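# Load the gear blank into the gear shaper's chuck

## Task

Place the gear blank inside the gear shaper's chuck, then open the gripper so the blank is no longer held.

## Robot and tools

Robot: two arms, left_arm and right_arm, each with six revolute joints and a parallel gripper. Two wrist cameras, cam_left_wrist and cam_right_wrist, give 504x504 images, in that order.

Frame: all positions use one shared scene frame in metres. The origin sits on the table surface midway between the arms, +z is up, +x reaches out across the table, and left_arm is mounted on the +y side. The names left and right are just labels and do not match the sides of an image. A gripper's fingers extend along its own +z axis and close along its own y axis. end_effector_position is the point between the finger pads, roughly 1 cm short of the fingertips. The reported hand position can be inaccurate, more so when the arm is stretched far out.

Tool execute_actions takes {"actions": [...]} holding at most one item, plus an optional "pictures" boolean (images are included unless you set it to false). A rejected call sends nothing to the robot.
- An empty list returns the current state and sends no new command.
- An action item is {"rows": [...], "steps": n}, with n from 1 to 15 (default 15). Each step lasts 1/30 s. Row k is used for step k, and the final row keeps being used if there are fewer rows than steps.
- A wait item is {"steps": n} with n up to 300. It sends nothing new and returns once n steps have elapsed since the previous result, with your reply time counted in.

Every row is a single flat list of 14 numbers covering both arms, even if only one arm should move: left_arm waist, shoulder, elbow, wrist pitch, wrist yaw, wrist roll, opening, then the same seven for right_arm. The joint values are absolute target angles in radians, in the same form as the Joint positions line, not offsets. Nominal ranges per arm: waist -2.618 to 3.054, shoulder 0.000 to 3.142, elbow 0.000 to 3.142, wrist pitch -1.571 to 1.571, wrist yaw -1.571 to 1.571, wrist roll -2.094 to 2.094. A true end may sit up to 0.036 rad beyond or inside the listed one. The call is rejected when a target exceeds a listed end by over 0.036 rad and also lies further out than the joint's last reported angle. Targets beyond the real end are clipped there, and the result may then say "joint sent to its limit" (possibly about an earlier action still running); the absence of that message does not prove more travel exists. Opening is an absolute value from -1 (closed) to +1 (fully open, 0.094 m between pads).

Motion limits: each step, the command reaching a joint is kept within a fixed distance of its measured angle: 0.202 rad waist, 0.258 shoulder, 0.238 elbow, 0.573 wrist pitch, 0.522 wrist yaw and wrist roll. If the targets would move a gripper more than 70 mm from where it is measured, all joints of that arm are scaled back toward their current angles. So large moves need several actions. Between calls the arms keep heading for the last row sent, until everything has nearly stopped (slow or blocked counts) or a step is HELD; after that, only a new action makes them move or press further. Fingers already in motion finish their travel.

Result lines: the state line gives each arm's end_effector_position and end_effector_quat_wxyz. Joint positions and Joint velocities list, per arm, the six joints (rad, rad/s) then the pad gap (m, m/s). grip_measured is the measured opening on the command scale; each gripper's reading may be off by about 1 mm of opening, consistently within a scene. Away from the ends of the scale, fingers go to where grip_measured would equal your command. To hold something, command about 0.03 below grip_measured for a firm grip, less for a gentler one. Pad force tops out near 50 to 62 N (lower on some grippers, and lower for parts under about 2 mm thick); the first contact can spike higher. "joint command not followed" means the clearance check altered or blocked some joint targets; the rest of the row still ran. HELD marks steps where your row was partly or wholly not sent. MOTOR HOT appears from 75 °C; at 90 °C that arm halts for 10 s (that threshold is disabled for 5 minutes, then re-armed), and at 100 °C the arm's motors and gripper let go and it drops. These appear as OVER-TEMPERATURE FAULT lines. Carrying a load heats motors, even while you deliberate, so do not hold the blank longer than needed.

Tool zoom_image: {"camera": "cam_left_wrist" or "cam_right_wrist", "region": [x0, y0, x1, y1]} in pixels of that camera's latest full image, top-left at (0, 0), region no bigger than 504 by 504. It returns an enlarged view.

Tool finished_scene: {"scene": n} with the current scene number. Replying without any tool call ends everything.

Suggested order: look, open the gripper, approach the blank from above, close to grip, lift clear, carry to above the chuck, lower in, open fully, back away, then check and finish.

Avoid: dropping the blank or knocking anything off the table (fails the task), slips, slams, hard collisions or heavy pushing, and letting the two arms strike or press on each other. Occasional brief external tugs on a held part or pushes on loose items can happen, so check the grip. Smooth, efficient, quick motion is preferred.

Each tool is called after "Emit:" as name(argument=value, ...) on one line, values as JSON.

## Session

Emit:
execute_actions(actions=[])

Scene clock: 0.00 s of 4200.00 s.
left_arm: end_effector_position=(+0.5027, +0.1008, +0.1684) grip_measured=+1.000 end_effector_quat_wxyz=(+0.678, +0.624, +0.319, +0.222) | right_arm: end_effector_position=(+0.2369, -0.0747, +0.2143) grip_measured=+1.000 end_effector_quat_wxyz=(-0.346, +0.788, -0.505, -0.060)
Joint positions: left_arm=[-0.067  2.106  1.059  1.072  0.701  1.399  0.094] | right_arm=[ 0.619  1.176  1.105 -0.853 -0.336 -1.24   0.094]
Joint velocities: left_arm=[-0.017 -0.002 -0.002 -0.051  0.007  0.007  0.   ] | right_arm=[-0.007 -0.022  0.002  0.066  0.007 -0.125  0.   ]

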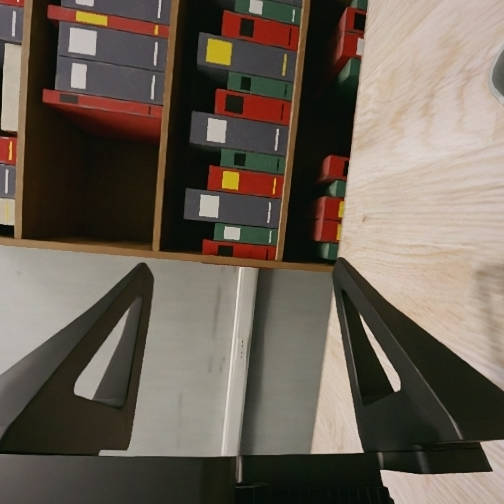

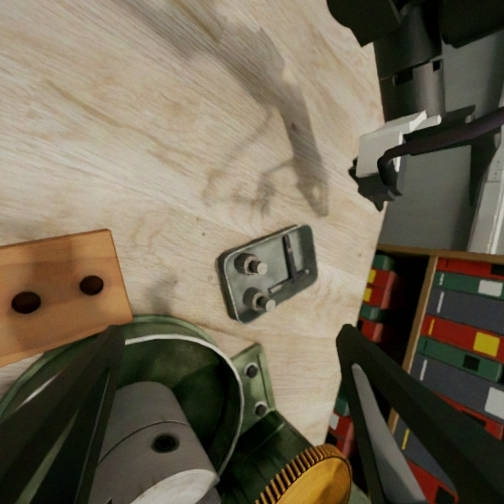

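Emit:
execute_actions(actions=[{"rows":[[-0.067,1.2,1.2,0.0,0.3,0.7,1,0.5,0.8,1.2,-1.2,0,0,1]],"steps":15}], pictures=false)

Emit:
execute_actions(actions=[{"steps":60}], pictures=false)

Emit:
execute_actions(actions=[{"rows":[[-0.4,0.8,1.2,-1.2,0,0,1,0.5,0.8,1.2,-1.2,0,0,1]],"steps":15}], pictures=false)

Emit:
execute_actions(actions=[{"steps":60}])

Scene clock: 12.90 s of 4200.00 s.
left_arm: end_effector_position=(+0.3718, +0.1681, +0.4679) grip_measured=+1.000 end_effector_quat_wxyz=(+0.746, +0.372, +0.533, +0.146) | right_arm: end_effector_position=(+0.2086, -0.1956, +0.2899) grip_measured=+1.000 end_effector_quat_wxyz=(+0.388, -0.309, +0.864, +0.086)
Joint positions: left_arm=[-0.069  1.184  1.207  0.142  0.329  0.749  0.094] | right_arm=[ 0.508  0.791  1.205 -1.166 -0.018 -0.142  0.094]
Joint velocities: left_arm=[-0.002 -0.75   0.276 -0.037 -0.037 -0.286  0.   ] | right_arm=[-0.017  0.042 -0.017 -0.242  0.154  0.872  0.   ]
Steps of this call (steps 1 to 90: nothing new was sent; then 9.40 s passed at rest; steps 91 to 105: all 15 steps of this action). Readings (joint positions):
91: left_arm=[-0.068 2.083 1.067 0.996 0.657 1.336] | right_arm=[0.611 1.161 1.108 -0.875 -0.308 -1.189]
92: left_arm=[-0.069 2.044 1.080 0.877 0.599 1.254] | right_arm=[0.590 1.129 1.109 -0.915 -0.266 -1.124]
94: left_arm=[-0.069 1.928 1.119 0.642 0.494 1.078] | right_arm=[0.545 1.029 1.122 -0.987 -0.189 -0.987]
98: left_arm=[-0.069 1.618 1.173 0.298 0.380 0.870] | right_arm=[0.510 0.820 1.183 -1.095 -0.077 -0.614]
105: the state above

Scene clock: 14.90 s of 4200.00 s.
left_arm: end_effector_position=(+0.3779, +0.1711, +0.4429) grip_measured=+1.000 end_effector_quat_wxyz=(+0.714, +0.366, +0.585, +0.120) | right_arm: end_effector_position=(+0.2066, -0.1994, +0.2858) grip_measured=+1.000 end_effector_quat_wxyz=(+0.373, -0.250, +0.887, +0.104)
Joint positions: left_arm=[-0.069  1.193  1.22   0.024  0.308  0.71   0.094] | right_arm=[ 0.508  0.792  1.205 -1.188 -0.006 -0.01   0.094]
Joint velocities: left_arm=[ 0.002 -0.002  0.002 -0.037  0.051 -0.066  0.   ] | right_arm=[-0.017  0.002  0.002 -0.007 -0.095 -0.037  0.   ]
Steps of this call (steps 1 to 30: the robot went on to your last target; steps 31 to 60: nothing new was sent). Readings (joint positions):
1: left_arm=[-0.069 1.167 1.215 0.141 0.327 0.741] | right_arm=[0.508 0.792 1.205 -1.171 -0.016 -0.115]
2: left_arm=[-0.069 1.161 1.219 0.140 0.325 0.735] | right_arm=[0.508 0.792 1.205 -1.175 -0.013 -0.094]
4: left_arm=[-0.069 1.164 1.220 0.116 0.320 0.726] | right_arm=[0.508 0.792 1.205 -1.180 -0.010 -0.063]
8: left_arm=[-0.069 1.188 1.220 0.055 0.313 0.717] | right_arm=[0.508 0.792 1.205 -1.185 -0.007 -0.031]
60: the state above
All arms were judged still, so your last target was given up. Only a new action makes them travel on or press farther. Fingers that are still opening or closing keep moving.

Scene clock: 15.40 s of 4200.00 s.
left_arm: end_effector_position=(+0.1964, +0.1583, +0.3125) grip_measured=+1.000 end_effector_quat_wxyz=(+0.445, +0.216, +0.864, -0.092) | right_arm: end_effector_position=(+0.2066, -0.1994, +0.2858) grip_measured=+1.000 end_effector_quat_wxyz=(+0.373, -0.250, +0.887, +0.104)
Joint positions: left_arm=[-0.392  0.802  1.2   -1.027  0.034  0.066  0.094] | right_arm=[ 0.508  0.792  1.205 -1.188 -0.006 -0.009  0.094]
Joint velocities: left_arm=[-0.002 -0.022 -0.012 -1.209 -0.212 -0.374  0.   ] | right_arm=[ 0.007 -0.017 -0.002 -0.007 -0.037 -0.051  0.   ]
Steps of this call (steps 1 to 15: all 15 steps of this action). Readings (joint positions):
1: left_arm=[-0.093 1.173 1.219 -0.026 0.259 0.648] | right_arm=[0.508 0.792 1.205 -1.188 -0.006 -0.010]
2: left_arm=[-0.137 1.137 1.211 -0.112 0.214 0.576] | right_arm=[0.508 0.792 1.205 -1.188 -0.006 -0.010]
4: left_arm=[-0.243 1.045 1.200 -0.273 0.164 0.445] | right_arm=[0.508 0.792 1.205 -1.188 -0.006 -0.010]
8: left_arm=[-0.371 0.861 1.200 -0.558 0.108 0.245] | right_arm=[0.508 0.792 1.205 -1.188 -0.006 -0.009]
15: the state above

Scene clock: 17.40 s of 4200.00 s.
left_arm: end_effector_position=(+0.1755, +0.1723, +0.2834) grip_measured=+1.000 end_effector_quat_wxyz=(+0.376, +0.191, +0.903, -0.080) | right_arm: end_effector_position=(+0.2066, -0.1994, +0.2858) grip_measured=+1.000 end_effector_quat_wxyz=(+0.373, -0.250, +0.887, +0.104)
Joint positions: left_arm=[-0.393  0.802  1.2   -1.181  0.008  0.006  0.094] | right_arm=[ 0.508  0.792  1.205 -1.188 -0.006 -0.009  0.094]
Joint velocities: left_arm=[ 0.007  0.002 -0.007 -0.051  0.066 -0.022  0.   ] | right_arm=[-0.002  0.007 -0.002  0.007 -0.007  0.051  0.   ]
Steps of this call (steps 1 to 30: the robot went on to your last target; steps 31 to 60: nothing new was sent). Readings (joint positions):
1: left_arm=[-0.392 0.802 1.200 -1.062 0.029 0.054] | right_arm=[0.508 0.792 1.205 -1.188 -0.006 -0.009]
2: left_arm=[-0.392 0.802 1.200 -1.089 0.024 0.044] | right_arm=[0.508 0.792 1.205 -1.188 -0.006 -0.009]
4: left_arm=[-0.393 0.802 1.200 -1.127 0.018 0.031] | right_arm=[0.508 0.792 1.205 -1.188 -0.006 -0.009]
8: left_arm=[-0.393 0.802 1.200 -1.162 0.012 0.016] | right_arm=[0.508 0.792 1.205 -1.188 -0.006 -0.009]
60: the state above
All arms were judged still, so your last target was given up. Only a new action makes them travel on or press farther. Fingers that are still opening or closing keep moving.

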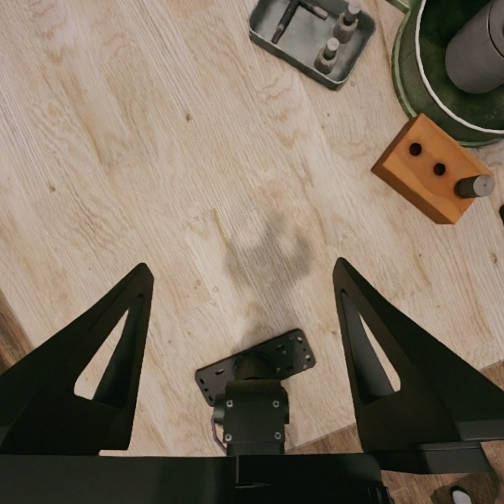

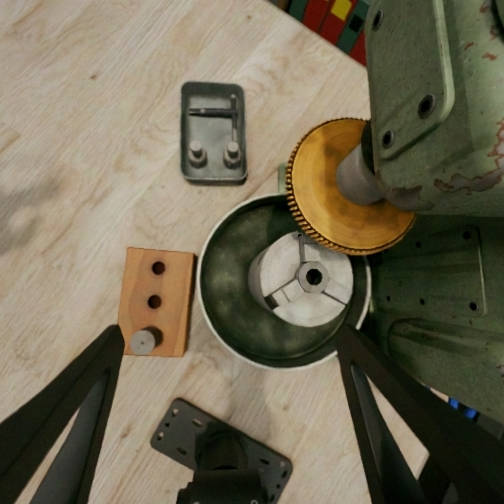

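Emit:
zoom_image(camera="cam_right_wrist", region=[100, 70, 420, 390])

Emit:
zoom_image(camera="cam_left_wrist", region=[240, 0, 504, 264])

Region (100, 70, 420, 390) of cam_right_wrist's 504x504 image, scaled by 1.575, with more detail than that image has.

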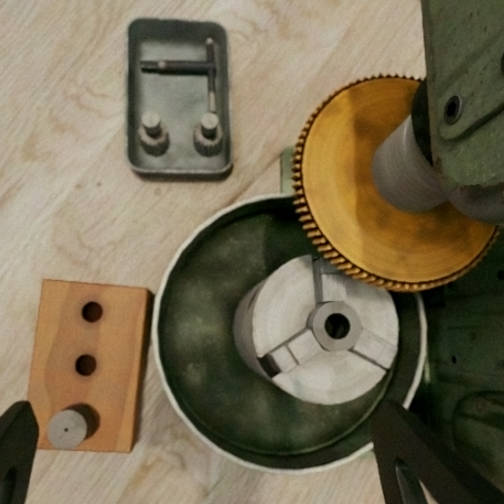

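Region (240, 0, 504, 264) of cam_left_wrist's 504x504 image, scaled by 1.909, with more detail than that image has.

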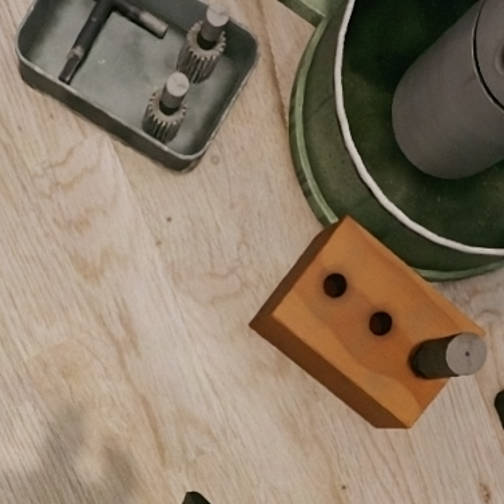

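Emit:
execute_actions(actions=[{"rows":[[-0.9,0.8,1.2,-1.0,0,0,1,1.14,0.65,0.95,-1.3,0,0,1]],"steps":15}], pictures=false)

Emit:
execute_actions(actions=[{"steps":30}])

Scene clock: 55.83 s of 4200.00 s.
left_arm: end_effector_position=(+0.1278, +0.0663, +0.3170) grip_measured=+1.000 end_effector_quat_wxyz=(+0.416, +0.391, +0.795, -0.205) | right_arm: end_effector_position=(+0.0890, -0.1586, +0.1960) grip_measured=+1.000 end_effector_quat_wxyz=(+0.229, -0.530, +0.802, +0.152)
Joint positions: left_arm=[-0.893  0.802  1.2   -1.005  0.005  0.003  0.094] | right_arm=[ 1.131  0.672  0.946 -1.289 -0.005 -0.006  0.094]
Joint velocities: left_arm=[-0.007 -0.002  0.002  0.051 -0.037 -0.007  0.   ] | right_arm=[-0.002  0.007 -0.017 -0.051 -0.051 -0.007  0.   ]
Steps of this call (steps 1 to 90: nothing new was sent; then 34.93 s passed at rest; steps 91 to 105: all 15 steps of this action). Readings (joint positions):
91: left_arm=[-0.433 0.802 1.200 -1.166 -0.008 0.003] | right_arm=[0.541 0.774 1.174 -1.170 0.008 -0.007]
92: left_arm=[-0.509 0.802 1.200 -1.136 -0.009 0.003] | right_arm=[0.602 0.741 1.118 -1.163 0.008 -0.007]
94: left_arm=[-0.662 0.802 1.200 -1.078 -0.008 0.003] | right_arm=[0.746 0.686 1.012 -1.210 0.006 -0.006]
98: left_arm=[-0.879 0.802 1.200 -1.024 0.005 0.003] | right_arm=[1.044 0.672 0.946 -1.285 0.000 -0.006]
105: the state above

Scene clock: 56.83 s of 4200.00 s.
left_arm: end_effector_position=(+0.1281, +0.0659, +0.3177) grip_measured=+1.000 end_effector_quat_wxyz=(+0.417, +0.390, +0.795, -0.205) | right_arm: end_effector_position=(+0.0890, -0.1586, +0.1960) grip_measured=+1.000 end_effector_quat_wxyz=(+0.229, -0.530, +0.802, +0.152)
Joint positions: left_arm=[-0.893  0.802  1.2   -1.001  0.005  0.003  0.094] | right_arm=[ 1.131  0.672  0.946 -1.289 -0.005 -0.006  0.094]
Joint velocities: left_arm=[-0.017 -0.032  0.002  0.022 -0.066 -0.095  0.   ] | right_arm=[ 0.012  0.012  0.002 -0.007 -0.037 -0.022  0.   ]
Steps of this call (steps 1 to 15: the robot went on to your last target; steps 16 to 30: nothing new was sent). Readings (joint positions):
1: left_arm=[-0.893 0.802 1.200 -1.004 0.005 0.003] | right_arm=[1.131 0.672 0.946 -1.289 -0.005 -0.006]
2: left_arm=[-0.893 0.802 1.200 -1.004 0.005 0.003] | right_arm=[1.131 0.672 0.946 -1.289 -0.005 -0.006]
4: left_arm=[-0.893 0.802 1.200 -1.003 0.005 0.003] | right_arm=[1.131 0.672 0.946 -1.289 -0.005 -0.006]
8: left_arm=[-0.893 0.802 1.200 -1.002 0.005 0.003] | right_arm=[1.131 0.672 0.946 -1.289 -0.005 -0.006]
30: the state above
All arms were judged still, so your last target was given up. Only a new action makes them travel on or press farther. Fingers that are still opening or closing keep moving.

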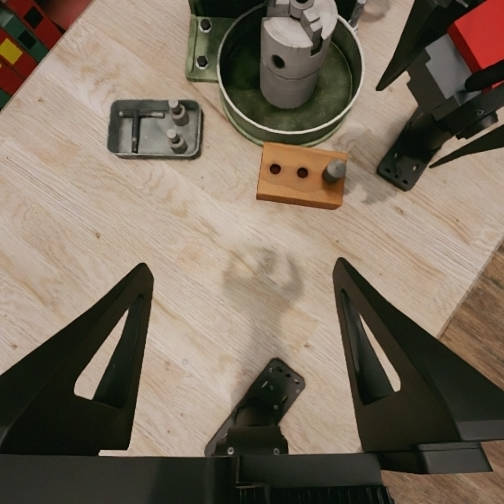

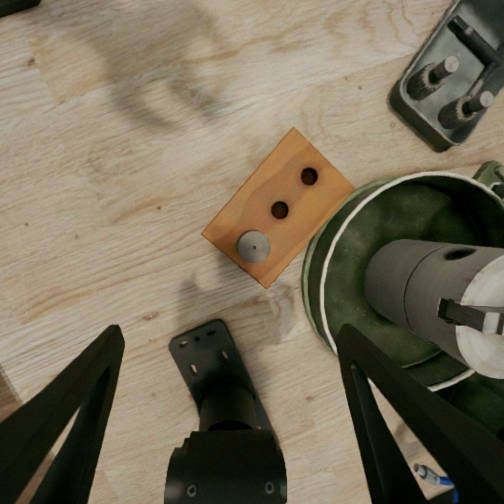

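Emit:
execute_actions(actions=[{"rows":[[-0.9,0.8,1.2,-1.0,0,0,1,1.1,0.68,0.9,-1.2,0,0,1],[-0.9,0.8,1.2,-1.0,0,0,1,1.1,0.68,0.9,-1.2,0,0,1],[-0.9,0.8,1.2,-1.0,0,0,1,1.1,0.68,0.9,-1.2,0,0,1],[-0.9,0.8,1.2,-1.0,0,0,1,1.05,0.70,0.787,-1.087,0,0,1]],"steps":15}], pictures=false)

Emit:
execute_actions(actions=[{"steps":20}])

Scene clock: 75.43 s of 4200.00 s.
left_arm: end_effector_position=(+0.1281, +0.0659, +0.3177) grip_measured=+1.000 end_effector_quat_wxyz=(+0.417, +0.390, +0.795, -0.205) | right_arm: end_effector_position=(+0.1100, -0.1448, +0.1571) grip_measured=+1.000 end_effector_quat_wxyz=(+0.230, -0.501, +0.822, +0.140)
Joint positions: left_arm=[-0.893  0.802  1.2   -1.001  0.005  0.003  0.094] | right_arm=[ 1.059  0.7    0.786 -1.113 -0.003 -0.006  0.094]
Joint velocities: left_arm=[-0.002 -0.022  0.002  0.051 -0.007  0.022  0.   ] | right_arm=[ 0.012 -0.007 -0.012  0.095 -0.022 -0.081  0.   ]
Steps of this call (steps 1 to 90: nothing new was sent; then 15.10 s passed at rest; steps 91 to 105: all 15 steps of this action). Readings (joint positions):
91: left_arm=[-0.893 0.802 1.200 -1.001 0.005 0.003] | right_arm=[1.127 0.672 0.941 -1.279 -0.006 -0.006]
92: left_arm=[-0.893 0.802 1.200 -1.001 0.005 0.003] | right_arm=[1.119 0.672 0.933 -1.264 -0.005 -0.006]
94: left_arm=[-0.893 0.802 1.200 -1.001 0.005 0.003] | right_arm=[1.101 0.673 0.900 -1.223 -0.007 -0.006]
98: left_arm=[-0.893 0.802 1.200 -1.001 0.005 0.003] | right_arm=[1.060 0.696 0.796 -1.151 -0.003 -0.006]
105: the state above

Scene clock: 76.10 s of 4200.00 s.
left_arm: end_effector_position=(+0.1281, +0.0659, +0.3177) grip_measured=+1.000 end_effector_quat_wxyz=(+0.417, +0.390, +0.795, -0.205) | right_arm: end_effector_position=(+0.1111, -0.1426, +0.1587) grip_measured=+1.000 end_effector_quat_wxyz=(+0.235, -0.501, +0.821, +0.143)
Joint positions: left_arm=[-0.893  0.802  1.2   -1.001  0.005  0.003  0.094] | right_arm=[ 1.059  0.7    0.786 -1.101 -0.003 -0.006  0.094]
Joint velocities: left_arm=[-0.017  0.002 -0.007  0.022  0.007 -0.007  0.   ] | right_arm=[ 0.002  0.017 -0.017 -0.022 -0.051 -0.022  0.   ]
Steps of this call (steps 1 to 20: the robot went on to your last target). Readings (joint positions):
1: left_arm=[-0.893 0.802 1.200 -1.001 0.005 0.003] | right_arm=[1.059 0.700 0.786 -1.110 -0.003 -0.006]
2: left_arm=[-0.893 0.802 1.200 -1.001 0.005 0.003] | right_arm=[1.059 0.700 0.786 -1.108 -0.003 -0.006]
4: left_arm=[-0.893 0.802 1.200 -1.001 0.005 0.003] | right_arm=[1.059 0.700 0.786 -1.105 -0.003 -0.006]
8: left_arm=[-0.893 0.802 1.200 -1.001 0.005 0.003] | right_arm=[1.059 0.700 0.786 -1.102 -0.003 -0.006]
20: the state above

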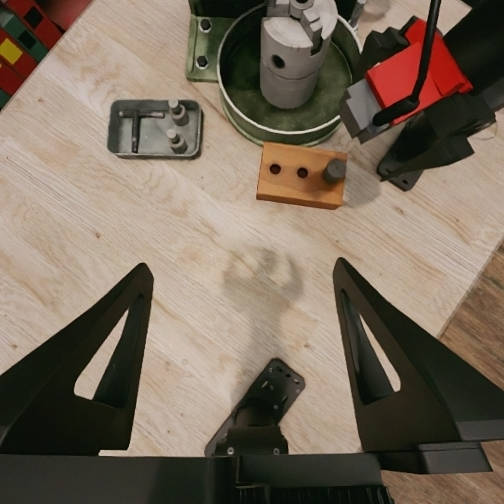

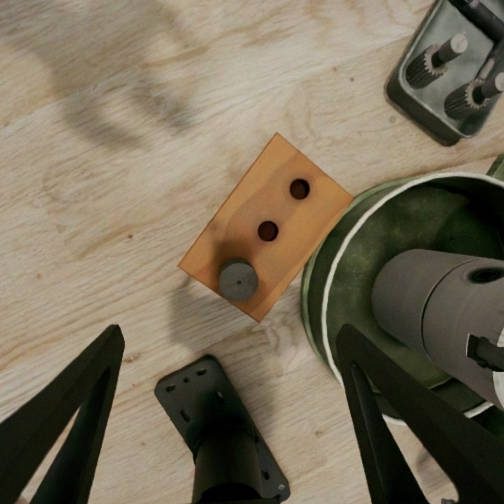

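Emit:
execute_actions(actions=[{"rows":[[-0.9,0.8,1.2,-1.0,0,0,1,1.04,0.69,0.72,-1.03,0,0,0.8],[-0.9,0.8,1.2,-1.0,0,0,1,1.04,0.69,0.72,-1.03,0,0,0.8],[-0.9,0.8,1.2,-1.0,0,0,1,1.04,0.69,0.72,-1.03,0,0,0.8],[-0.9,0.8,1.2,-1.0,0,0,1,1.03,0.68,0.63,-0.94,0,0,0.5],[-0.9,0.8,1.2,-1.0,0,0,1,1.03,0.68,0.63,-0.94,0,0,0.5],[-0.9,0.8,1.2,-1.0,0,0,1,1.03,0.68,0.63,-0.94,0,0,0.5],[-0.9,0.8,1.2,-1.0,0,0,1,1.02,0.665,0.538,-0.855,0,0,0.3]],"steps":15}], pictures=false)

Emit:
execute_actions(actions=[{"steps":20}])

Scene clock: 88.63 s of 4200.00 s.
left_arm: end_effector_position=(+0.1281, +0.0659, +0.3177) grip_measured=+1.000 end_effector_quat_wxyz=(+0.417, +0.390, +0.795, -0.205) | right_arm: end_effector_position=(+0.1176, -0.1424, +0.0934) grip_measured=+0.302 end_effector_quat_wxyz=(+0.222, -0.490, +0.832, +0.131)
Joint positions: left_arm=[-0.893  0.802  1.2   -1.001  0.005  0.003  0.094] | right_arm=[ 1.029  0.688  0.537 -0.897 -0.004 -0.006  0.061]
Joint velocities: left_arm=[ 0.012  0.007 -0.007 -0.066  0.007 -0.081  0.   ] | right_arm=[-0.007 -0.017  0.007  0.242  0.007 -0.037  0.   ]
Steps of this call (steps 1 to 15: the robot went on to your last target; steps 16 to 90: nothing new was sent; then 9.03 s passed at rest; steps 91 to 105: all 15 steps of this action). Readings (joint positions):
91: left_arm=[-0.893 0.802 1.200 -1.001 0.005 0.003] | right_arm=[1.057 0.699 0.779 -1.090 -0.004 -0.006]
92: left_arm=[-0.893 0.802 1.200 -1.001 0.005 0.003] | right_arm=[1.054 0.699 0.765 -1.075 -0.004 -0.006]
94: left_arm=[-0.893 0.802 1.200 -1.001 0.005 0.003] | right_arm=[1.048 0.696 0.726 -1.045 -0.004 -0.006]
98: left_arm=[-0.893 0.802 1.200 -1.001 0.005 0.003] | right_arm=[1.034 0.688 0.599 -0.953 -0.004 -0.006]
105: the state above

Scene clock: 89.30 s of 4200.00 s.
left_arm: end_effector_position=(+0.1281, +0.0659, +0.3177) grip_measured=+1.000 end_effector_quat_wxyz=(+0.417, +0.390, +0.795, -0.205) | right_arm: end_effector_position=(+0.1206, -0.1372, +0.0970) grip_measured=+0.302 end_effector_quat_wxyz=(+0.234, -0.489, +0.829, +0.138)
Joint positions: left_arm=[-0.893  0.802  1.2   -1.001  0.005  0.003  0.094] | right_arm=[ 1.029  0.688  0.537 -0.869 -0.004 -0.006  0.061]
Joint velocities: left_arm=[ 0.017 -0.002  0.002 -0.007  0.037  0.051  0.   ] | right_arm=[-0.012  0.002 -0.012 -0.007 -0.037  0.007  0.   ]
Steps of this call (steps 1 to 20: the robot went on to your last target). Readings (joint positions):
1: left_arm=[-0.893 0.802 1.200 -1.001 0.005 0.003] | right_arm=[1.029 0.688 0.537 -0.891 -0.004 -0.006]
2: left_arm=[-0.893 0.802 1.200 -1.001 0.005 0.003] | right_arm=[1.029 0.688 0.537 -0.886 -0.004 -0.006]
4: left_arm=[-0.893 0.802 1.200 -1.001 0.005 0.003] | right_arm=[1.029 0.688 0.537 -0.879 -0.004 -0.006]
8: left_arm=[-0.893 0.802 1.200 -1.001 0.005 0.003] | right_arm=[1.029 0.688 0.537 -0.872 -0.004 -0.006]
20: the state above

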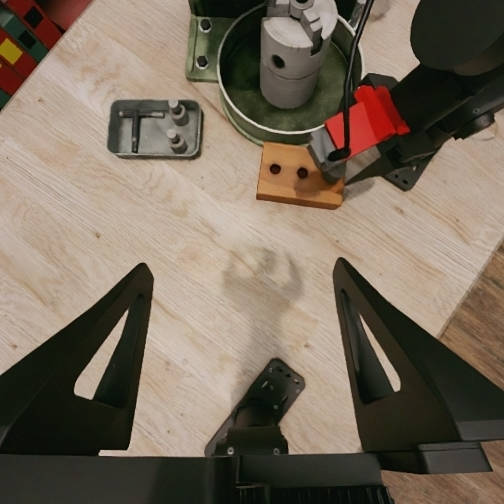

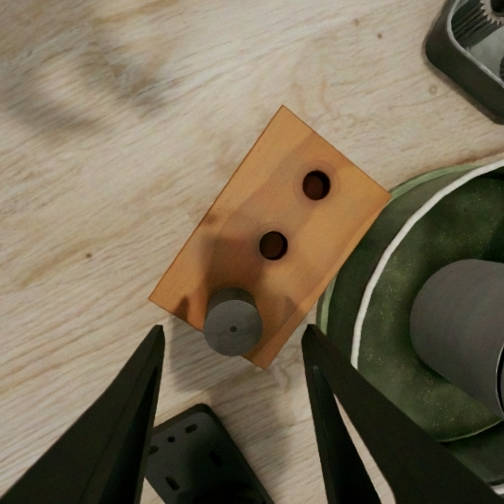

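Emit:
execute_actions(actions=[{"rows":[[-0.9,0.8,1.2,-1.0,0,0,1,1.02,0.69,0.51,-0.82,0,0,0.3],[-0.9,0.8,1.2,-1.0,0,0,1,1.02,0.69,0.51,-0.82,0,0,0.3],[-0.9,0.8,1.2,-1.0,0,0,1,1.02,0.69,0.51,-0.82,0,0,0.3],[-0.9,0.8,1.2,-1.0,0,0,1,1.02,0.70,0.48,-0.78,0,0,0.3],[-0.9,0.8,1.2,-1.0,0,0,1,1.02,0.70,0.48,-0.78,0,0,0.3],[-0.9,0.8,1.2,-1.0,0,0,1,1.02,0.70,0.48,-0.78,0,0,0.3],[-0.9,0.8,1.2,-1.0,0,0,1,1.02,0.705,0.444,-0.75,0,0,0.3]],"steps":15}], pictures=false)

Emit:
execute_actions(actions=[{"steps":15}])

Scene clock: 100.30 s of 4200.00 s.
left_arm: end_effector_position=(+0.1281, +0.0659, +0.3177) grip_measured=+1.000 end_effector_quat_wxyz=(+0.417, +0.390, +0.795, -0.205) | right_arm: end_effector_position=(+0.1217, -0.1352, +0.0750) grip_measured=+0.302 end_effector_quat_wxyz=(+0.234, -0.489, +0.829, +0.138)
Joint positions: left_arm=[-0.893  0.802  1.2   -1.001  0.005  0.003  0.094] | right_arm=[ 1.029  0.696  0.452 -0.776 -0.004 -0.006  0.061]
Joint velocities: left_arm=[-0.012  0.017 -0.002 -0.007  0.051 -0.051  0.   ] | right_arm=[ 0.002  0.002 -0.007  0.037 -0.037 -0.007 -0.001]
Steps of this call (steps 1 to 15: the robot went on to your last target; steps 16 to 90: nothing new was sent; then 7.50 s passed at rest; steps 91 to 105: all 15 steps of this action). Readings (joint positions):
91: left_arm=[-0.893 0.802 1.200 -1.001 0.005 0.003] | right_arm=[1.029 0.688 0.535 -0.864 -0.004 -0.006]
92: left_arm=[-0.893 0.802 1.200 -1.001 0.005 0.003] | right_arm=[1.029 0.688 0.532 -0.856 -0.004 -0.006]
94: left_arm=[-0.893 0.802 1.200 -1.001 0.005 0.003] | right_arm=[1.029 0.688 0.521 -0.840 -0.004 -0.006]
98: left_arm=[-0.893 0.802 1.200 -1.001 0.005 0.003] | right_arm=[1.029 0.689 0.477 -0.797 -0.004 -0.006]
105: the state above

Scene clock: 100.80 s of 4200.00 s.
left_arm: end_effector_position=(+0.1281, +0.0659, +0.3177) grip_measured=+1.000 end_effector_quat_wxyz=(+0.417, +0.390, +0.795, -0.205) | right_arm: end_effector_position=(+0.1229, -0.1331, +0.0765) grip_measured=+0.302 end_effector_quat_wxyz=(+0.239, -0.488, +0.828, +0.141)
Joint positions: left_arm=[-0.893  0.802  1.2   -1.001  0.005  0.003  0.094] | right_arm=[ 1.029  0.696  0.452 -0.765 -0.004 -0.006  0.061]
Joint velocities: left_arm=[-0.017  0.007  0.002  0.022 -0.007 -0.022  0.   ] | right_arm=[ 0.007 -0.002  0.007  0.007  0.037 -0.066 -0.   ]
Steps of this call (steps 1 to 15: the robot went on to your last target). Readings (joint positions):
1: left_arm=[-0.893 0.802 1.200 -1.001 0.005 0.003] | right_arm=[1.029 0.696 0.452 -0.773 -0.004 -0.006]
2: left_arm=[-0.893 0.802 1.200 -1.001 0.005 0.003] | right_arm=[1.029 0.696 0.452 -0.771 -0.004 -0.006]
4: left_arm=[-0.893 0.802 1.200 -1.001 0.005 0.003] | right_arm=[1.029 0.696 0.452 -0.768 -0.004 -0.006]
8: left_arm=[-0.893 0.802 1.200 -1.001 0.005 0.003] | right_arm=[1.029 0.696 0.452 -0.766 -0.004 -0.006]
15: the state above

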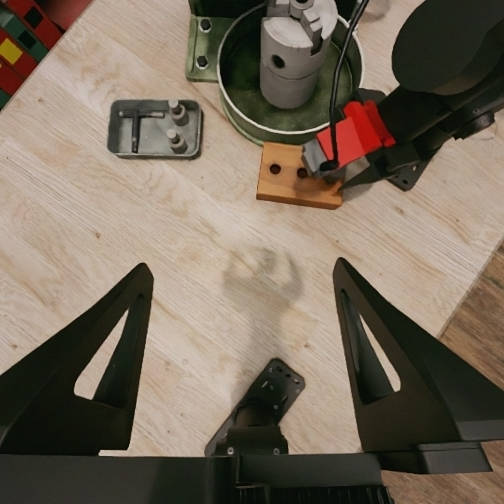

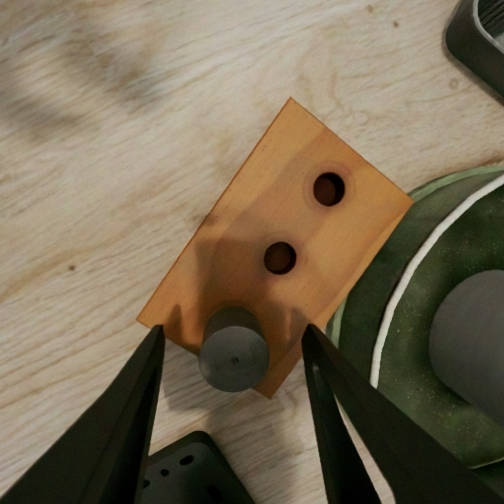

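Emit:
execute_actions(actions=[{"rows":[[-0.9,0.8,1.2,-1.0,0,0,1,1.02,0.705,0.41,-0.72,0,0,0.3],[-0.9,0.8,1.2,-1.0,0,0,1,1.02,0.705,0.41,-0.72,0,0,0.3],[-0.9,0.8,1.2,-1.0,0,0,1,1.02,0.705,0.41,-0.72,0,0,0.2],[-0.9,0.8,1.2,-1.0,0,0,1,1.02,0.705,0.41,-0.72,0,0,0.1],[-0.9,0.8,1.2,-1.0,0,0,1,1.02,0.705,0.41,-0.72,0,0,0.0],[-0.9,0.8,1.2,-1.0,0,0,1,1.02,0.705,0.41,-0.72,0,0,-0.1],[-0.9,0.8,1.2,-1.0,0,0,1,1.02,0.705,0.41,-0.72,0,0,-0.2],[-0.9,0.8,1.2,-1.0,0,0,1,1.02,0.705,0.41,-0.72,0,0,-0.25],[-0.9,0.8,1.2,-1.0,0,0,1,1.02,0.705,0.41,-0.72,0,0,-0.3],[-0.9,0.8,1.2,-1.0,0,0,1,1.02,0.705,0.41,-0.72,0,0,-0.35],[-0.9,0.8,1.2,-1.0,0,0,1,1.02,0.705,0.41,-0.72,0,0,-0.4],[-0.9,0.8,1.2,-1.0,0,0,1,1.02,0.705,0.41,-0.72,0,0,-0.45],[-0.9,0.8,1.2,-1.0,0,0,1,1.02,0.705,0.41,-0.72,0,0,-0.5]],"steps":15}], pictures=false)

Emit:
execute_actions(actions=[{"steps":15}])

Scene clock: 112.93 s of 4200.00 s.
left_arm: end_effector_position=(+0.1281, +0.0659, +0.3177) grip_measured=+1.000 end_effector_quat_wxyz=(+0.417, +0.390, +0.795, -0.205) | right_arm: end_effector_position=(+0.1223, -0.1341, +0.0678) grip_measured=-0.410 end_effector_quat_wxyz=(+0.237, -0.488, +0.828, +0.140)
Joint positions: left_arm=[-0.893  0.802  1.2   -1.001  0.005  0.003  0.094] | right_arm=[ 1.029  0.696  0.42  -0.737 -0.004 -0.006  0.028]
Joint velocities: left_arm=[-0.002 -0.002  0.007 -0.007 -0.066  0.037  0.   ] | right_arm=[ 0.002 -0.007  0.002 -0.051  0.022 -0.051 -0.   ]
Steps of this call (steps 1 to 15: the robot went on to your last target; steps 16 to 90: nothing new was sent; then 8.63 s passed at rest; steps 91 to 105: all 15 steps of this action). Readings (joint positions):
91: left_arm=[-0.893 0.802 1.200 -1.001 0.005 0.003] | right_arm=[1.029 0.696 0.447 -0.757 -0.004 -0.006]
92: left_arm=[-0.893 0.802 1.200 -1.001 0.005 0.003] | right_arm=[1.029 0.696 0.440 -0.748 -0.004 -0.006]
94: left_arm=[-0.893 0.802 1.200 -1.001 0.005 0.003] | right_arm=[1.029 0.696 0.427 -0.743 -0.004 -0.006]
98: left_arm=[-0.893 0.802 1.200 -1.001 0.005 0.003] | right_arm=[1.029 0.696 0.420 -0.742 -0.004 -0.006]
105: the state above

Scene clock: 113.43 s of 4200.00 s.
left_arm: end_effector_position=(+0.1281, +0.0659, +0.3177) grip_measured=+1.000 end_effector_quat_wxyz=(+0.417, +0.390, +0.795, -0.205) | right_arm: end_effector_position=(+0.1223, -0.1341, +0.0678) grip_measured=-0.410 end_effector_quat_wxyz=(+0.237, -0.488, +0.828, +0.140)
Joint positions: left_arm=[-0.893  0.802  1.2   -1.001  0.005  0.003  0.094] | right_arm=[ 1.029  0.696  0.42  -0.737 -0.004 -0.006  0.028]
Joint velocities: left_arm=[ 0.022 -0.007  0.007 -0.022 -0.066 -0.022  0.   ] | right_arm=[ 0.012  0.007 -0.022 -0.007 -0.066 -0.022  0.001]
Steps of this call (steps 1 to 15: the robot went on to your last target). Readings (joint positions):
1: left_arm=[-0.893 0.802 1.200 -1.001 0.005 0.003] | right_arm=[1.029 0.696 0.420 -0.737 -0.004 -0.006]
2: left_arm=[-0.893 0.802 1.200 -1.001 0.005 0.003] | right_arm=[1.029 0.696 0.420 -0.737 -0.004 -0.006]
4: left_arm=[-0.893 0.802 1.200 -1.001 0.005 0.003] | right_arm=[1.029 0.696 0.420 -0.737 -0.004 -0.006]
8: left_arm=[-0.893 0.802 1.200 -1.001 0.005 0.003] | right_arm=[1.029 0.696 0.420 -0.737 -0.004 -0.006]
15: the state above
All arms were judged still, so your last target was given up. Only a new action makes them travel on or press farther. Fingers that are still opening or closing keep moving.

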